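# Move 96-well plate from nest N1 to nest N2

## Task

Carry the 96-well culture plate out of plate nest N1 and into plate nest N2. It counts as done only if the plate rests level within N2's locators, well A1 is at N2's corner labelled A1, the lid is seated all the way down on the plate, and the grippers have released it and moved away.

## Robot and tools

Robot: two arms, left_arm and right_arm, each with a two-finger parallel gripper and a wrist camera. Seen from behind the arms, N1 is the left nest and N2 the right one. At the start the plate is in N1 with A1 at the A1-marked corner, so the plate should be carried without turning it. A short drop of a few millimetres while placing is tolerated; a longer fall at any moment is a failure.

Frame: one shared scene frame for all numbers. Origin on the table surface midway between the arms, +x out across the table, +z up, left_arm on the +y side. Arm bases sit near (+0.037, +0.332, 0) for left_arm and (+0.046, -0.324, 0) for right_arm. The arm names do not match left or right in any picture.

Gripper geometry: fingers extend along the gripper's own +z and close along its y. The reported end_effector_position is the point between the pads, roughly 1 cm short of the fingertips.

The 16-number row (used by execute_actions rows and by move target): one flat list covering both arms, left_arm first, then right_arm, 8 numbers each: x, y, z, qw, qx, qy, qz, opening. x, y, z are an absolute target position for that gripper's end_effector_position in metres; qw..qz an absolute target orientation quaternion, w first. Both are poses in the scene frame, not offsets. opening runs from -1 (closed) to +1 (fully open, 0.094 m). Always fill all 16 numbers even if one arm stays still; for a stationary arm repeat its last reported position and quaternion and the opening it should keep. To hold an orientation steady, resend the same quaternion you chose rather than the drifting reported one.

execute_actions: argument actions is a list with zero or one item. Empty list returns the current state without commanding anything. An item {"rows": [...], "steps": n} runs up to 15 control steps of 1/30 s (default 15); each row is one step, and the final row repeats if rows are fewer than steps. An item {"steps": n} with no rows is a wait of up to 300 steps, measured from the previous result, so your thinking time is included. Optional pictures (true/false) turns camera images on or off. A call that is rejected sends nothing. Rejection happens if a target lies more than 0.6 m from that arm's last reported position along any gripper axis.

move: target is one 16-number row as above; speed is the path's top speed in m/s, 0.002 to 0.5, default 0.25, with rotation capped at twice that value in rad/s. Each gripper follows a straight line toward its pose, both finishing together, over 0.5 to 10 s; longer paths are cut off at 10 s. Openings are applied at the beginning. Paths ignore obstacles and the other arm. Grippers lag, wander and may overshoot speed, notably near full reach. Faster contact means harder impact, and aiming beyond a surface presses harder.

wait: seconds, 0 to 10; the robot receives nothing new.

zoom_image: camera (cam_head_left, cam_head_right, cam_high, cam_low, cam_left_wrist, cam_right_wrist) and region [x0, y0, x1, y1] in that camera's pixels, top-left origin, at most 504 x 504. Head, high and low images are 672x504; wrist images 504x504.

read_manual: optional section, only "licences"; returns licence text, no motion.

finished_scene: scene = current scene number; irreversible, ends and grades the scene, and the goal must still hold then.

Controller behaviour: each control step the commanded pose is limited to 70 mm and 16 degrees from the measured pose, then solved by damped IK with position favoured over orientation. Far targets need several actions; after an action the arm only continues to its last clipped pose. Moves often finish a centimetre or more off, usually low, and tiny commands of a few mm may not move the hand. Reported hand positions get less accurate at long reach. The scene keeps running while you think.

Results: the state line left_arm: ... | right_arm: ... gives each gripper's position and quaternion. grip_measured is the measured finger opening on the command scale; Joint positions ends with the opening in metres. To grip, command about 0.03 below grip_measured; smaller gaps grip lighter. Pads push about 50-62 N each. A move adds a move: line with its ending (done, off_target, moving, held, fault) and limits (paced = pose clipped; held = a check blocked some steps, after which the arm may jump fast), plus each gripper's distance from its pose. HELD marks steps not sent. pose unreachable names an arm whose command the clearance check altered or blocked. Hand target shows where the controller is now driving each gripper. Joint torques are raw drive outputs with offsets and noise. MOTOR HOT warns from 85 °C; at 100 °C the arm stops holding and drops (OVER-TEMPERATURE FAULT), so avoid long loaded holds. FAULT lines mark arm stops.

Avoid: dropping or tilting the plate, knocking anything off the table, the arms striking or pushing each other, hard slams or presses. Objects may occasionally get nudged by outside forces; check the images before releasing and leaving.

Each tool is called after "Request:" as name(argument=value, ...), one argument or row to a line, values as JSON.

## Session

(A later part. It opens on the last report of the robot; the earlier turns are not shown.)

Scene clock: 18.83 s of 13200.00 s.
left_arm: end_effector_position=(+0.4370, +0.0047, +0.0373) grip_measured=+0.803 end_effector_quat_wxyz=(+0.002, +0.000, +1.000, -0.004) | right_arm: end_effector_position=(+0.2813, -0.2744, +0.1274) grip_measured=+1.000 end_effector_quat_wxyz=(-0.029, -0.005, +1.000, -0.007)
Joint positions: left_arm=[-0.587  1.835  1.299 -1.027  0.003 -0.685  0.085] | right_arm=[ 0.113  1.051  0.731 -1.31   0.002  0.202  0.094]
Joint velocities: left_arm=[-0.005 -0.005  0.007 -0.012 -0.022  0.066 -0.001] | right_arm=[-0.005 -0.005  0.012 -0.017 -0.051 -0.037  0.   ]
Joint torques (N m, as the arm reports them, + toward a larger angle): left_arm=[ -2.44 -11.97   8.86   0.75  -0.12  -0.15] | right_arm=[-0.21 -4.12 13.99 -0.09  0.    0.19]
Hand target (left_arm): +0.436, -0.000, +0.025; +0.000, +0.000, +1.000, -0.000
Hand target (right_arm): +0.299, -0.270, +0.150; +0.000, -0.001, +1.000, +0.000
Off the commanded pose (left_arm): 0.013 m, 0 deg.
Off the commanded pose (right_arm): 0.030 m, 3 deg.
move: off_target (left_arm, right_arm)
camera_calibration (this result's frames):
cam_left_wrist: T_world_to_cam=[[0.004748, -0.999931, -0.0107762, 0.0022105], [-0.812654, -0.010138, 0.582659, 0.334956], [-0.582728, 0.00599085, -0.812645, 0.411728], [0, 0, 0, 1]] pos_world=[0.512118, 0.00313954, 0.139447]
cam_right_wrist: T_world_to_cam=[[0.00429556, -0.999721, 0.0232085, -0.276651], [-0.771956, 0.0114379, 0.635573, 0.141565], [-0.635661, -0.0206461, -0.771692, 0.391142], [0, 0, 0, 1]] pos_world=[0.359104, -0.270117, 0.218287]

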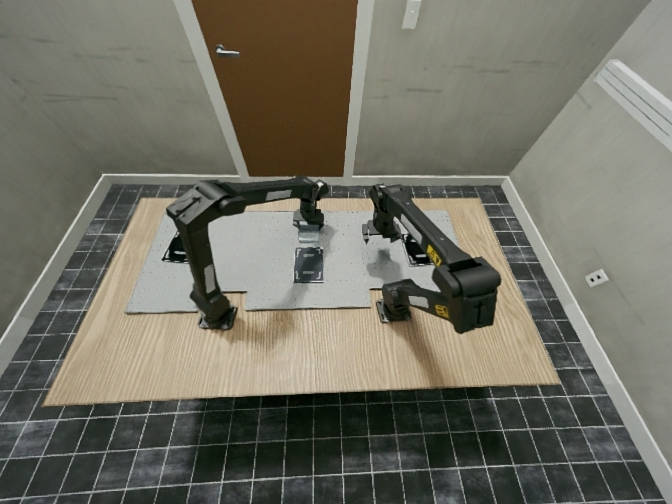

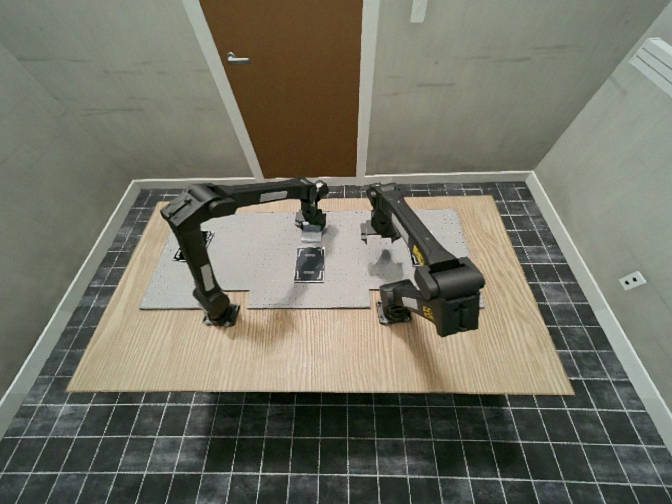

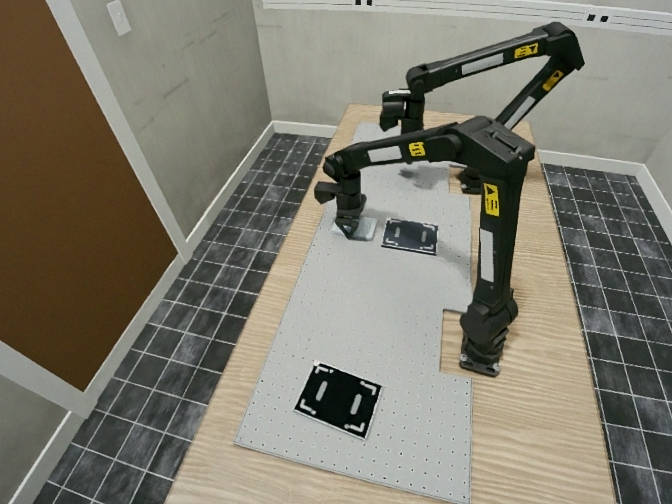

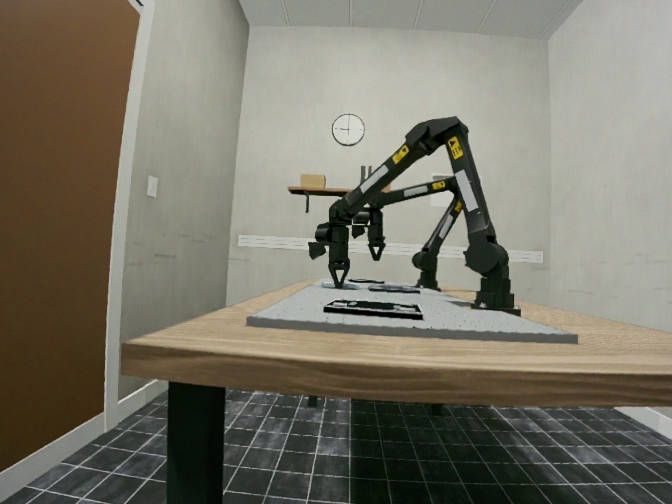

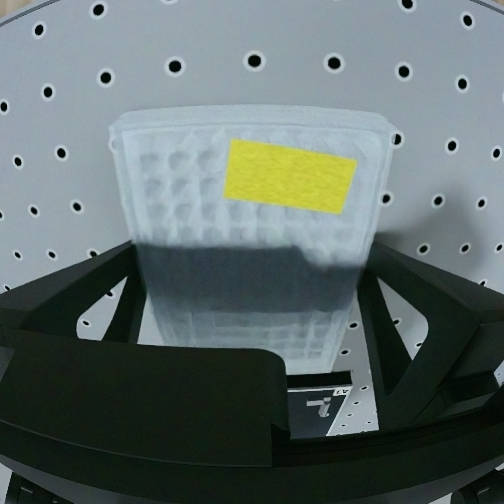

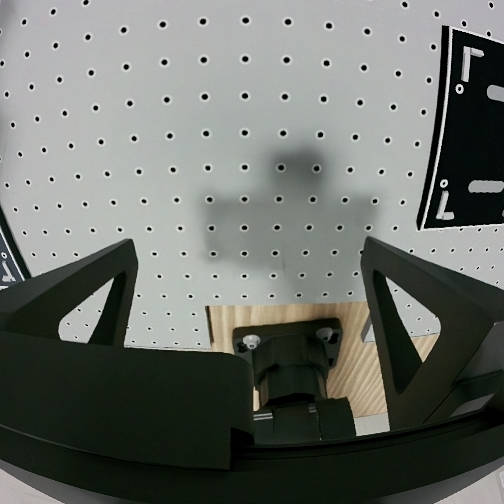

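Request:
execute_actions(
  actions=[
    {"rows":[[0.435,0,0.025,0,0,1,0,1,0.30,-0.27,0.15,0,0,1,0,1]],"steps":10},
  ],
  pictures=false,
)

Request:
move(
  target=[0.455,-0.014,0.10,0,0,1,0,1,0.30,-0.27,0.15,0,0,1,0,1],
  speed=0.07,
)

Request:
move(
  target=[0.35,0.35,0.17,0,0,1,0,1,0.43,0.005,0.09,0,0.02,1,0,1],
)

Request:
move(
  target=[0.35,0.35,0.17,0,0,1,0,1,0.42,0.006,0.055,0,0.02,1,0,1],
  speed=0.06,
)

Scene clock: 20.73 s of 13200.00 s.
left_arm: end_effector_position=(+0.4364, +0.0053, +0.0358) grip_measured=+1.000 end_effector_quat_wxyz=(+0.001, -0.001, +1.000, -0.003) | right_arm: end_effector_position=(+0.2813, -0.2744, +0.1274) grip_measured=+1.000 end_effector_quat_wxyz=(-0.029, -0.005, +1.000, -0.007)
Joint positions: left_arm=[-0.587  1.837  1.297 -1.026  0.003 -0.687  0.094] | right_arm=[ 0.113  1.051  0.731 -1.31   0.002  0.202  0.094]
Joint velocities: left_arm=[-0.005 -0.015 -0.012 -0.002 -0.037 -0.022  0.   ] | right_arm=[ 0.005  0.005 -0.012 -0.002 -0.007 -0.007  0.   ]
Joint torques (N m, as the arm reports them, + toward a larger angle): left_arm=[ -2.69 -11.76   8.81   0.8   -0.1   -0.16] | right_arm=[ 0.08 -4.43 13.99 -0.04 -0.02  0.18]
Hand target (left_arm): +0.435, -0.000, +0.025; -0.000, -0.000, +1.000, -0.000
Hand target (right_arm): +0.299, -0.270, +0.150; +0.000, -0.001, +1.000, +0.000
Off the commanded pose (left_arm): 0.012 m, 0 deg.
Off the commanded pose (right_arm): 0.030 m, 3 deg.
Steps of this call (steps 1 to 47: nothing new was sent; steps 48 to 57: all 10 steps of this action). Readings (end_effector_position):
48: left_arm (+0.4370, +0.0047, +0.0373) | right_arm (+0.2813, -0.2744, +0.1274)
49: left_arm (+0.4370, +0.0047, +0.0371) | right_arm (+0.2813, -0.2744, +0.1274)
51: left_arm (+0.4365, +0.0051, +0.0362) | right_arm (+0.2813, -0.2744, +0.1274)
55: left_arm (+0.4363, +0.0054, +0.0358) | right_arm (+0.2813, -0.2744, +0.1274)
57: the state above

Scene clock: 22.30 s of 13200.00 s.
left_arm: end_effector_position=(+0.4438, -0.0008, +0.0778) grip_measured=+1.000 end_effector_quat_wxyz=(-0.018, -0.001, +1.000, +0.013) | right_arm: end_effector_position=(+0.2813, -0.2744, +0.1274) grip_measured=+1.000 end_effector_quat_wxyz=(-0.029, -0.005, +1.000, -0.007)
Joint positions: left_arm=[-0.587  1.837  1.42  -1.198  0.003 -0.687  0.094] | right_arm=[ 0.113  1.051  0.731 -1.31   0.002  0.202  0.094]
Joint velocities: left_arm=[-0.015  0.005 -0.002 -0.037 -0.037 -0.022  0.   ] | right_arm=[-0.015 -0.005  0.007  0.027 -0.022  0.007  0.   ]
Joint torques (N m, as the arm reports them, + toward a larger angle): left_arm=[ -2.15 -15.45  13.11  -0.54  -0.1   -0.09] | right_arm=[ 0.05 -4.46 14.04 -0.02 -0.02  0.21]
Hand target (left_arm): +0.453, -0.012, +0.101; +0.000, +0.000, +1.000, -0.000
Hand target (right_arm): +0.299, -0.270, +0.150; +0.000, -0.001, +1.000, +0.000
Off the commanded pose (left_arm): 0.028 m, 3 deg.
Off the commanded pose (right_arm): 0.030 m, 3 deg.
move: off_target (left_arm, right_arm)
camera_calibration (this result's frames):
cam_left_wrist: T_world_to_cam=[[0.00553883, -0.999001, -0.0443542, -0.00058819], [-0.788539, -0.0316402, 0.61417, 0.303692], [-0.61496, 0.0315732, -0.787926, 0.460983], [0, 0, 0, 1]] pos_world=[0.522962, -0.00553344, 0.176676]
cam_right_wrist: T_world_to_cam=[[0.00429556, -0.999721, 0.0232085, -0.276651], [-0.771956, 0.0114379, 0.635573, 0.141565], [-0.635661, -0.0206461, -0.771692, 0.391142], [0, 0, 0, 1]] pos_world=[0.359104, -0.270117, 0.218287]

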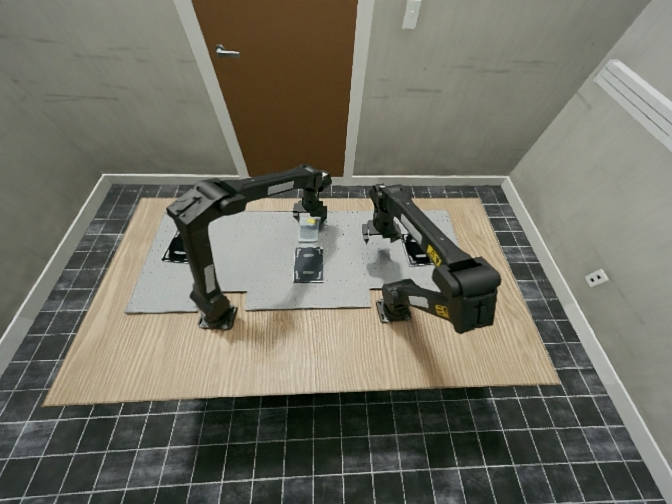

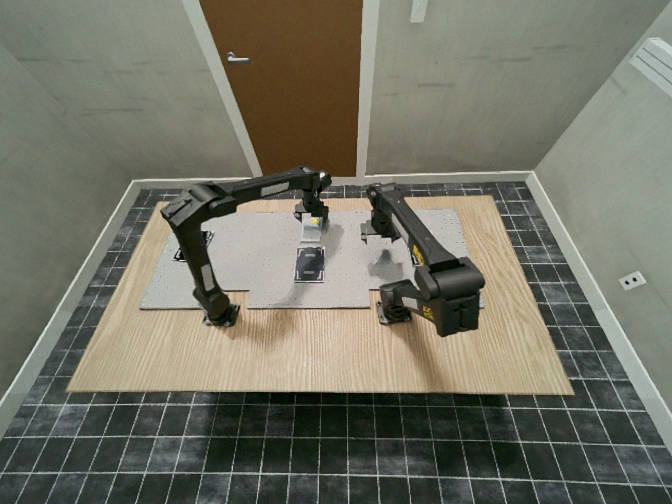

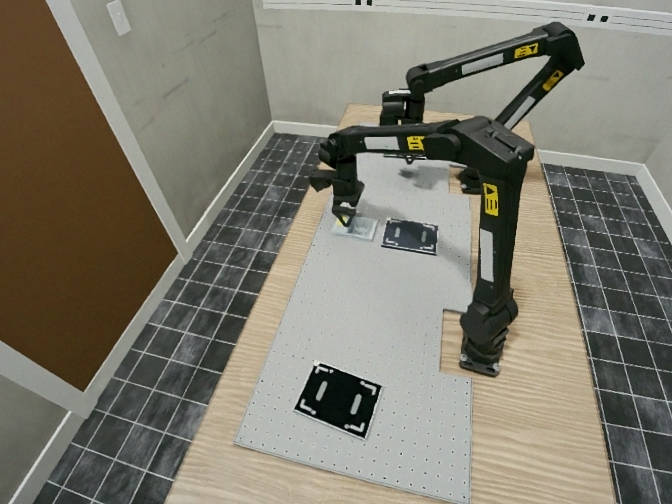

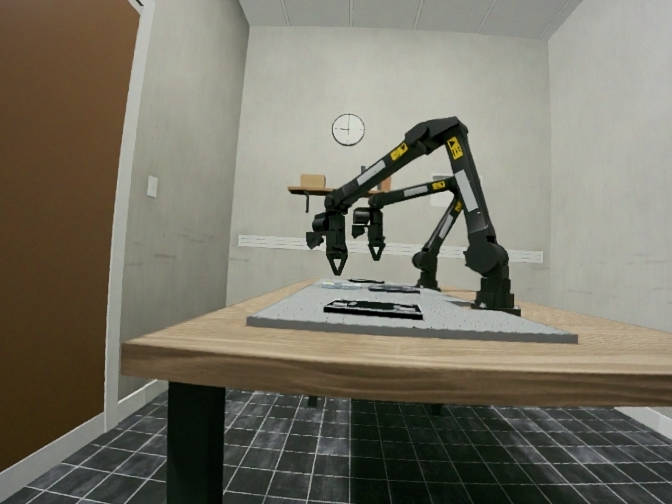

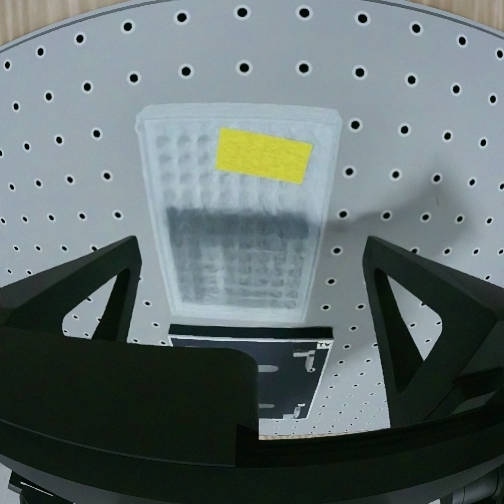

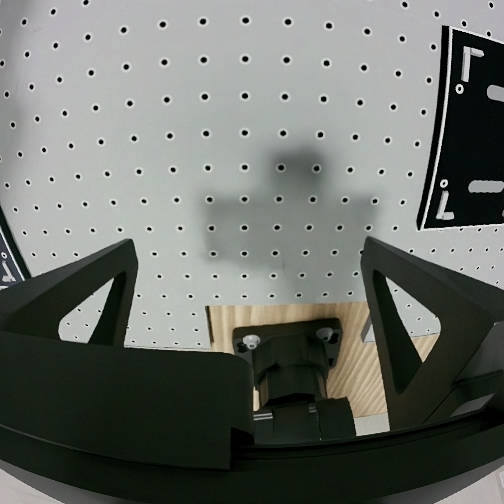

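Scene clock: 24.43 s of 13200.00 s.
left_arm: end_effector_position=(+0.3448, +0.3520, +0.1616) grip_measured=+1.000 end_effector_quat_wxyz=(-0.002, -0.006, +1.000, +0.010) | right_arm: end_effector_position=(+0.4142, -0.0123, +0.0712) grip_measured=+1.000 end_effector_quat_wxyz=(-0.023, +0.014, +0.999, -0.021)
Joint positions: left_arm=[ 0.152  1.178  0.916 -1.311 -0.02   0.043  0.094] | right_arm=[ 0.605  1.755  1.282 -1.161  0.001  0.734  0.094]
Joint velocities: left_arm=[ 0.005  0.005 -0.007 -0.012 -0.007  0.007  0.   ] | right_arm=[ 0.005 -0.005 -0.022 -0.002  0.066  0.007  0.   ]
Joint torques (N m, as the arm reports them, + toward a larger angle): left_arm=[-1.33 -6.46 10.16 -0.44  0.16  0.08] | right_arm=[  0.19 -13.07  13.19   0.24   0.3    0.2 ]
Hand target (left_arm): +0.343, +0.352, +0.167; +0.000, -0.000, +1.000, +0.009
Hand target (right_arm): +0.431, +0.002, +0.089; -0.001, +0.019, +1.000, -0.005
Off the commanded pose (left_arm): 0.010 m, 1 deg.
Off the commanded pose (right_arm): 0.030 m, 4 deg.
move: off_target (right_arm)
camera_calibration (this result's frames):
cam_left_wrist: T_world_to_cam=[[0.016008, -0.999122, -0.0387136, 0.351616], [-0.807775, -0.0357416, 0.588406, 0.197528], [-0.589273, 0.0218527, -0.807639, 0.452758], [0, 0, 0, 1]] pos_world=[0.420727, 0.348474, 0.263051]
cam_right_wrist: T_world_to_cam=[[-0.0349153, -0.998057, 0.0516073, 0.000352229], [-0.778614, 0.0595388, 0.624672, 0.280994], [-0.626531, -0.0183716, -0.77918, 0.434455], [0, 0, 0, 1]] pos_world=[0.490998, -0.00839691, 0.162971]

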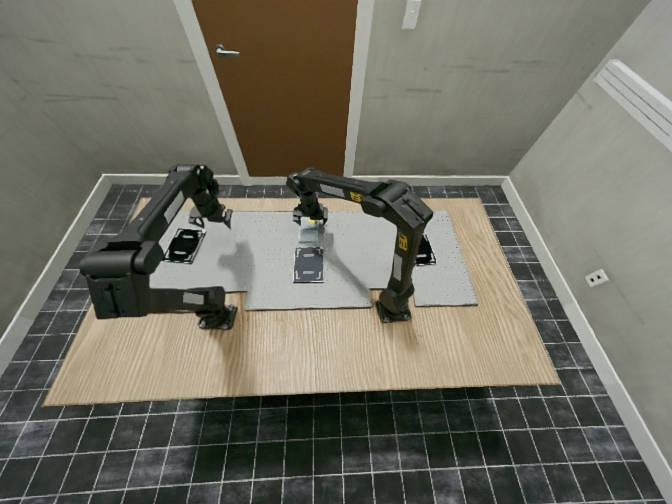

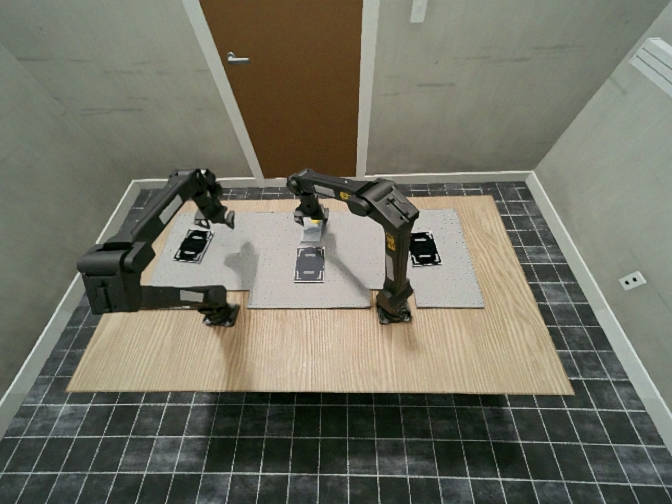

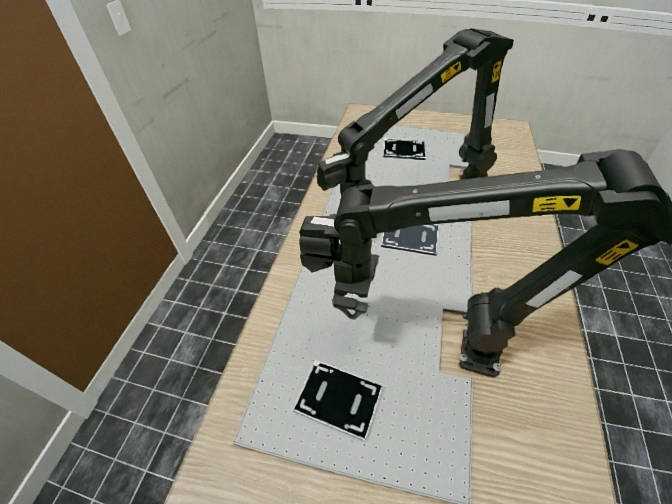

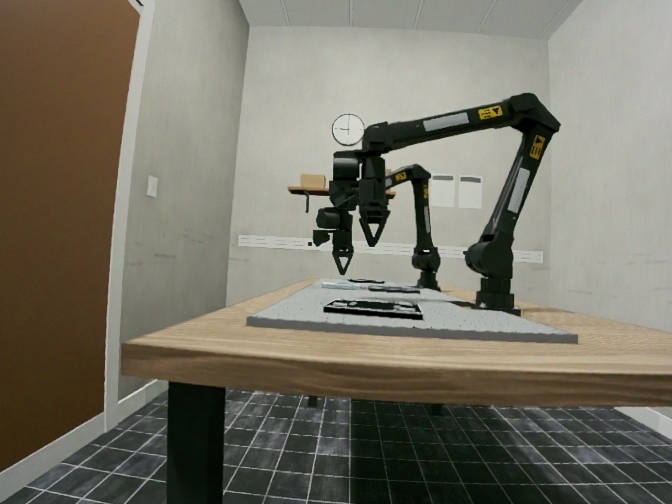

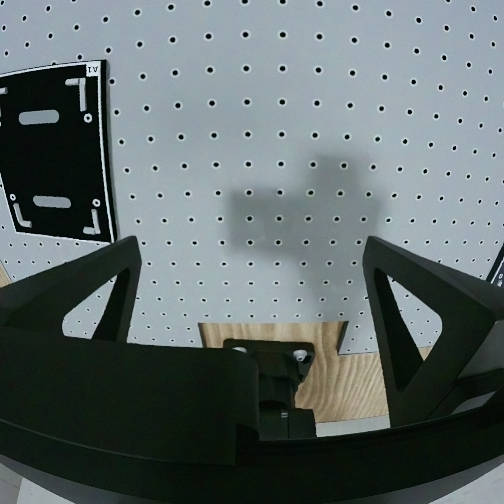

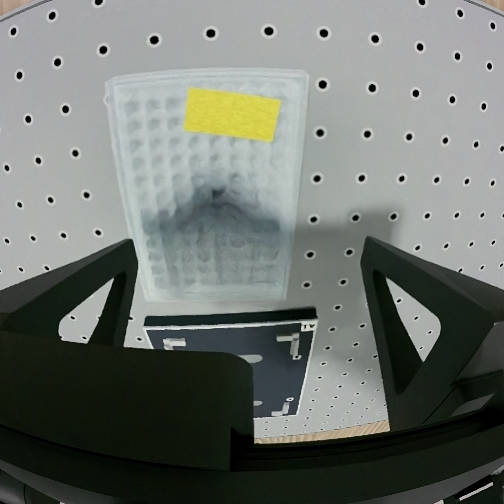

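Scene clock: 25.33 s of 13200.00 s.
left_arm: end_effector_position=(+0.3440, +0.3490, +0.1616) grip_measured=+1.000 end_effector_quat_wxyz=(-0.003, -0.003, +1.000, +0.001) | right_arm: end_effector_position=(+0.4204, +0.0016, +0.0589) grip_measured=+1.000 end_effector_quat_wxyz=(-0.002, +0.017, +1.000, -0.003)
Joint positions: left_arm=[ 0.152  1.178  0.916 -1.315 -0.003  0.049  0.094] | right_arm=[ 0.618  1.77   1.269 -1.078  0.001  0.752  0.094]
Joint velocities: left_arm=[-0.015 -0.005  0.012 -0.007 -0.007 -0.051  0.   ] | right_arm=[-0.005 -0.015  0.002  0.007  0.051 -0.066  0.   ]
Joint torques (N m, as the arm reports them, + toward a larger angle): left_arm=[-1.3  -4.77 12.13 -0.5   0.2   0.06] | right_arm=[  0.39 -12.5    8.39   0.98   0.06   0.19]
Hand target (left_arm): +0.350, +0.350, +0.170; +0.000, -0.000, +1.000, +0.000
Hand target (right_arm): +0.420, +0.006, +0.055; +0.000, +0.020, +1.000, -0.000
Off the commanded pose (left_arm): 0.010 m, 1 deg.
Off the commanded pose (right_arm): 0.006 m, 1 deg.
move: done
camera_calibration (this result's frames):
cam_left_wrist: T_world_to_cam=[[0.0102702, -0.999719, -0.0213683, 0.348009], [-0.805972, -0.0209245, 0.591584, 0.19043], [-0.591864, 0.0111465, -0.80596, 0.456643], [0, 0, 0, 1]] pos_world=[0.420178, 0.346806, 0.262817]
cam_right_wrist: T_world_to_cam=[[-0.0416292, -0.999018, 0.015184, 0.0201186], [-0.803619, 0.0425094, 0.593624, 0.30505], [-0.593686, 0.0125099, -0.804599, 0.416643], [0, 0, 0, 1]] pos_world=[0.493337, 0.00191912, 0.15384]

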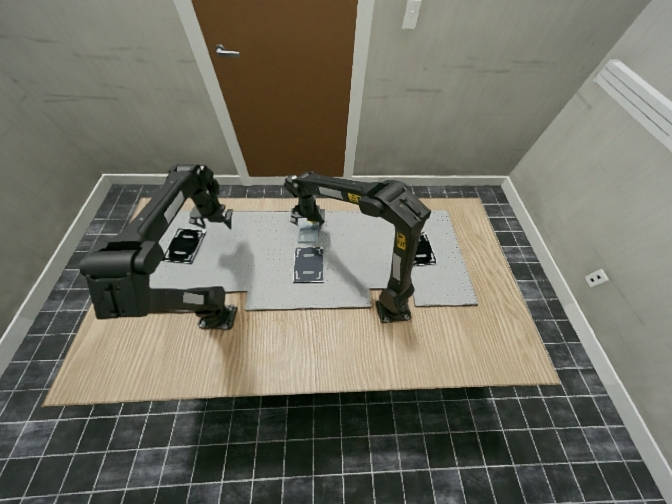

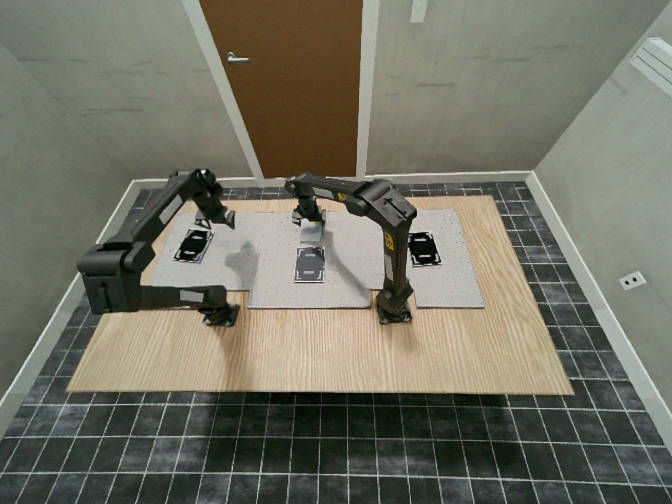

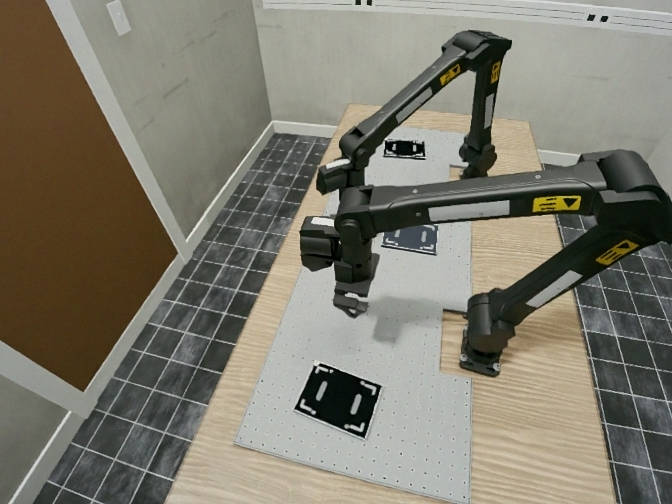

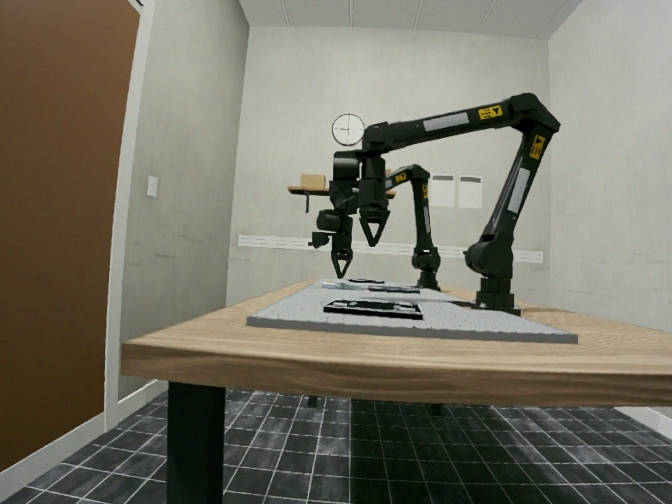

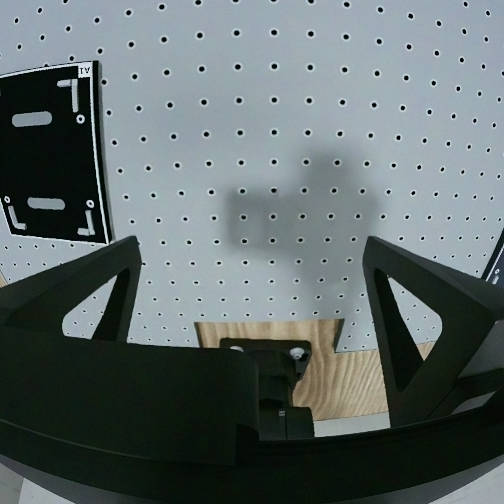

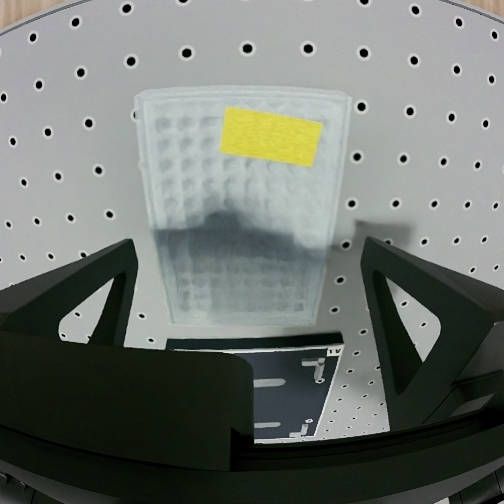

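Request:
execute_actions(
  actions=[
    {"rows":[[0.35,0.35,0.17,0,0,1,0,1,0.419,0.010,0.048,0,0.02,1,0,1]]},
  ],
  pictures=false,
)

Request:
move(
  target=[0.35,0.35,0.17,0,0,1,0,1,0.418,0.010,0.010,0,0.02,1,0,1],
  speed=0.03,
)

Request:
execute_actions(
  actions=[
    {"rows":[[0.35,0.35,0.17,0,0,1,0,1,0.418,0.010,0.008,0,0.02,1,0,0.775]]},
  ],
  pictures=false,
)

Scene clock: 27.00 s of 13200.00 s.
left_arm: end_effector_position=(+0.3440, +0.3489, +0.1616) grip_measured=+1.000 end_effector_quat_wxyz=(-0.003, -0.003, +1.000, +0.001) | right_arm: end_effector_position=(+0.4202, +0.0060, +0.0525) grip_measured=+1.000 end_effector_quat_wxyz=(-0.002, +0.018, +1.000, -0.003)
Joint positions: left_arm=[ 0.152  1.178  0.916 -1.315 -0.003  0.049  0.094] | right_arm=[ 0.625  1.784  1.269 -1.063  0.001  0.761  0.094]
Joint velocities: left_arm=[-0.005 -0.005  0.032 -0.007  0.007  0.007  0.   ] | right_arm=[ 0.015 -0.015 -0.012 -0.017  0.051  0.007  0.   ]
Joint torques (N m, as the arm reports them, + toward a larger angle): left_arm=[-1.14 -5.07 12.12 -0.48  0.19  0.06] | right_arm=[  0.64 -12.37   8.24   1.05   0.06   0.19]
Hand target (left_arm): +0.350, +0.350, +0.170; +0.000, -0.000, +1.000, +0.000
Hand target (right_arm): +0.419, +0.010, +0.048; -0.000, +0.020, +1.000, -0.000
Off the commanded pose (left_arm): 0.010 m, 1 deg.
Off the commanded pose (right_arm): 0.006 m, 0 deg.
Steps of this call (steps 1 to 35: nothing new was sent; steps 36 to 50: all 15 steps of this action). Readings (end_effector_position):
36: left_arm (+0.3440, +0.3489, +0.1616) | right_arm (+0.4207, +0.0021, +0.0585)
37: left_arm (+0.3440, +0.3489, +0.1616) | right_arm (+0.4213, +0.0029, +0.0580)
39: left_arm (+0.3440, +0.3489, +0.1616) | right_arm (+0.4216, +0.0044, +0.0565)
43: left_arm (+0.3440, +0.3489, +0.1616) | right_arm (+0.4204, +0.0057, +0.0532)
50: the state above

Scene clock: 28.90 s of 13200.00 s.
left_arm: end_effector_position=(+0.3440, +0.3489, +0.1616) grip_measured=+1.000 end_effector_quat_wxyz=(-0.003, -0.003, +1.000, +0.001) | right_arm: end_effector_position=(+0.4226, +0.0082, +0.0227) grip_measured=+1.000 end_effector_quat_wxyz=(+0.004, +0.018, +1.000, +0.003)
Joint positions: left_arm=[ 0.152  1.178  0.916 -1.315 -0.003  0.049  0.094] | right_arm=[ 0.625  1.823  1.235 -0.973  0.001  0.761  0.094]
Joint velocities: left_arm=[ 0.005  0.005 -0.017  0.012  0.037 -0.022  0.   ] | right_arm=[ 0.005 -0.024 -0.002 -0.002 -0.037  0.007  0.   ]
Joint torques (N m, as the arm reports them, + toward a larger angle): left_arm=[-1.14 -4.81 12.21 -0.39  0.17  0.05] | right_arm=[  0.47 -11.42   7.29   1.11   0.09   0.22]
Hand target (left_arm): +0.350, +0.350, +0.170; +0.000, -0.000, +1.000, +0.000
Hand target (right_arm): +0.418, +0.009, +0.010; -0.000, +0.020, +1.000, -0.000
Off the commanded pose (left_arm): 0.010 m, 1 deg.
Off the commanded pose (right_arm): 0.014 m, 1 deg.
move: off_target (right_arm)
camera_calibration (this result's frames):
cam_left_wrist: T_world_to_cam=[[0.00989189, -0.999731, -0.0209846, 0.348016], [-0.805992, -0.0203922, 0.591576, 0.190254], [-0.591844, 0.0110616, -0.805976, 0.456671], [0, 0, 0, 1]] pos_world=[0.420179, 0.34675, 0.26282]
cam_right_wrist: T_world_to_cam=[[-0.0440385, -0.999027, 0.00223297, 0.0285837], [-0.811786, 0.0370872, 0.582776, 0.331774], [-0.582292, 0.0238519, -0.812629, 0.384042], [0, 0, 0, 1]] pos_world=[0.494213, 0.00709121, 0.11867]

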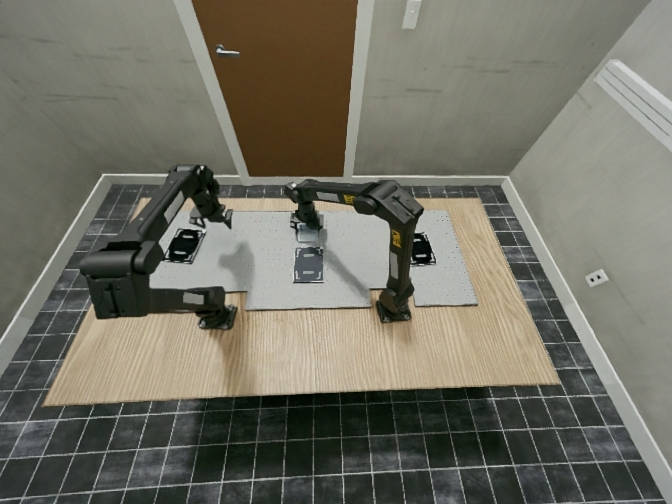

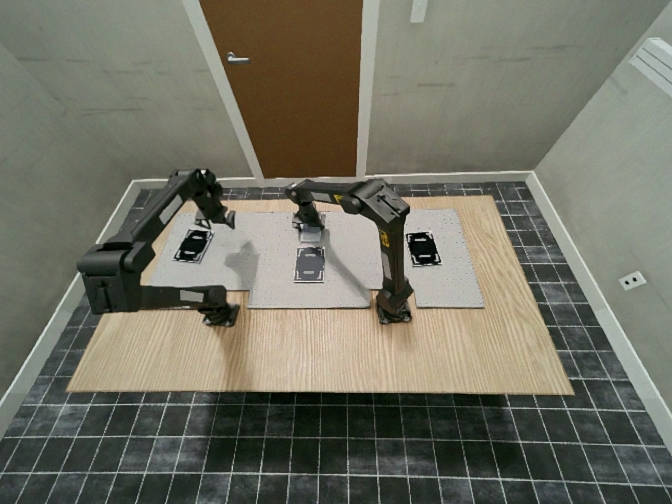

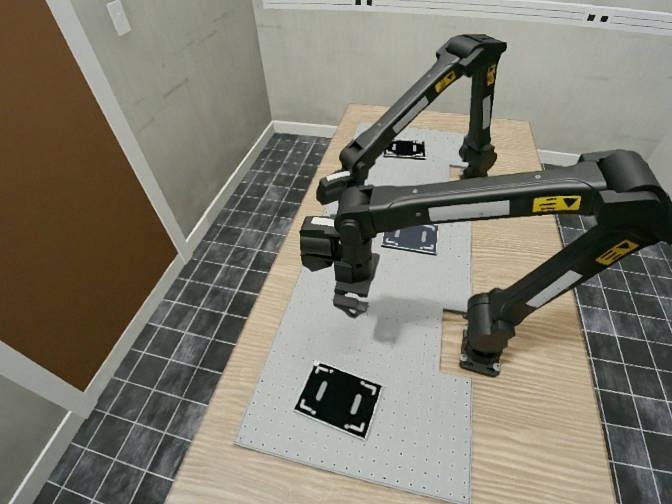

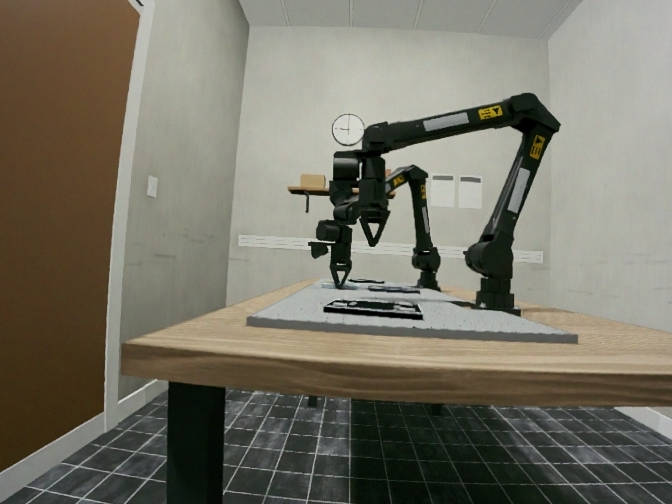

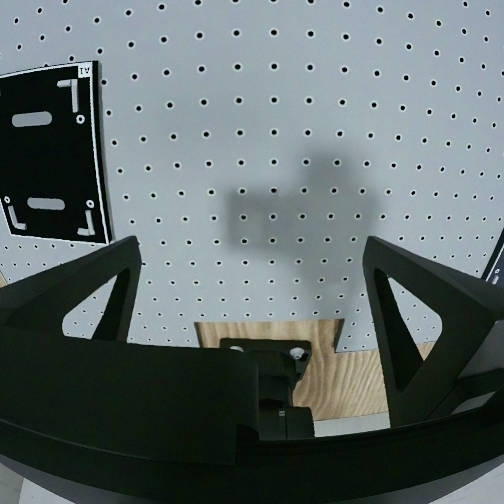

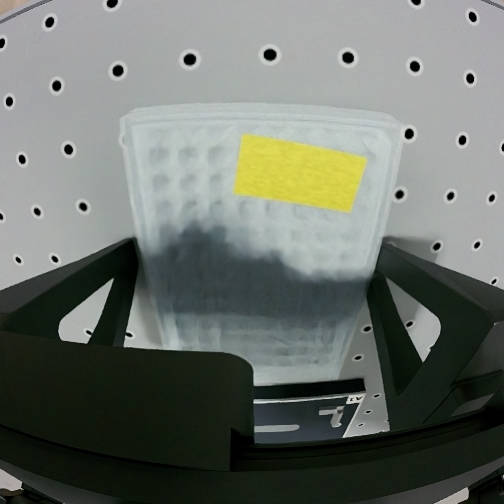

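Scene clock: 29.40 s of 13200.00 s.
left_arm: end_effector_position=(+0.3440, +0.3489, +0.1616) grip_measured=+1.000 end_effector_quat_wxyz=(-0.003, -0.003, +1.000, +0.001) | right_arm: end_effector_position=(+0.4228, +0.0083, +0.0225) grip_measured=+0.806 end_effector_quat_wxyz=(+0.005, +0.019, +1.000, +0.004)
Joint positions: left_arm=[ 0.152  1.178  0.916 -1.315 -0.003  0.049  0.094] | right_arm=[ 0.625  1.823  1.234 -0.97   0.001  0.762  0.085]
Joint velocities: left_arm=[ 0.005 -0.005 -0.027  0.007  0.037  0.022  0.   ] | right_arm=[ 0.005  0.005  0.007 -0.007  0.007  0.007 -0.001]
Joint torques (N m, as the arm reports them, + toward a larger angle): left_arm=[-1.29 -4.67 12.07 -0.43  0.2   0.09] | right_arm=[  0.37 -11.59   7.26   1.25   0.06   0.23]
Hand target (left_arm): +0.350, +0.350, +0.170; +0.000, -0.000, +1.000, +0.000
Hand target (right_arm): +0.418, +0.010, +0.008; -0.000, +0.020, +1.000, -0.000
Off the commanded pose (left_arm): 0.010 m, 1 deg.
Off the commanded pose (right_arm): 0.015 m, 1 deg.
Steps of this call (steps 1 to 15: all 15 steps of this action). Readings (end_effector_position):
1: left_arm (+0.3440, +0.3489, +0.1616) | right_arm (+0.4227, +0.0082, +0.0226)
2: left_arm (+0.3440, +0.3489, +0.1616) | right_arm (+0.4228, +0.0083, +0.0225)
4: left_arm (+0.3440, +0.3489, +0.1616) | right_arm (+0.4228, +0.0083, +0.0225)
8: left_arm (+0.3440, +0.3489, +0.1616) | right_arm (+0.4228, +0.0083, +0.0225)
15: the state above


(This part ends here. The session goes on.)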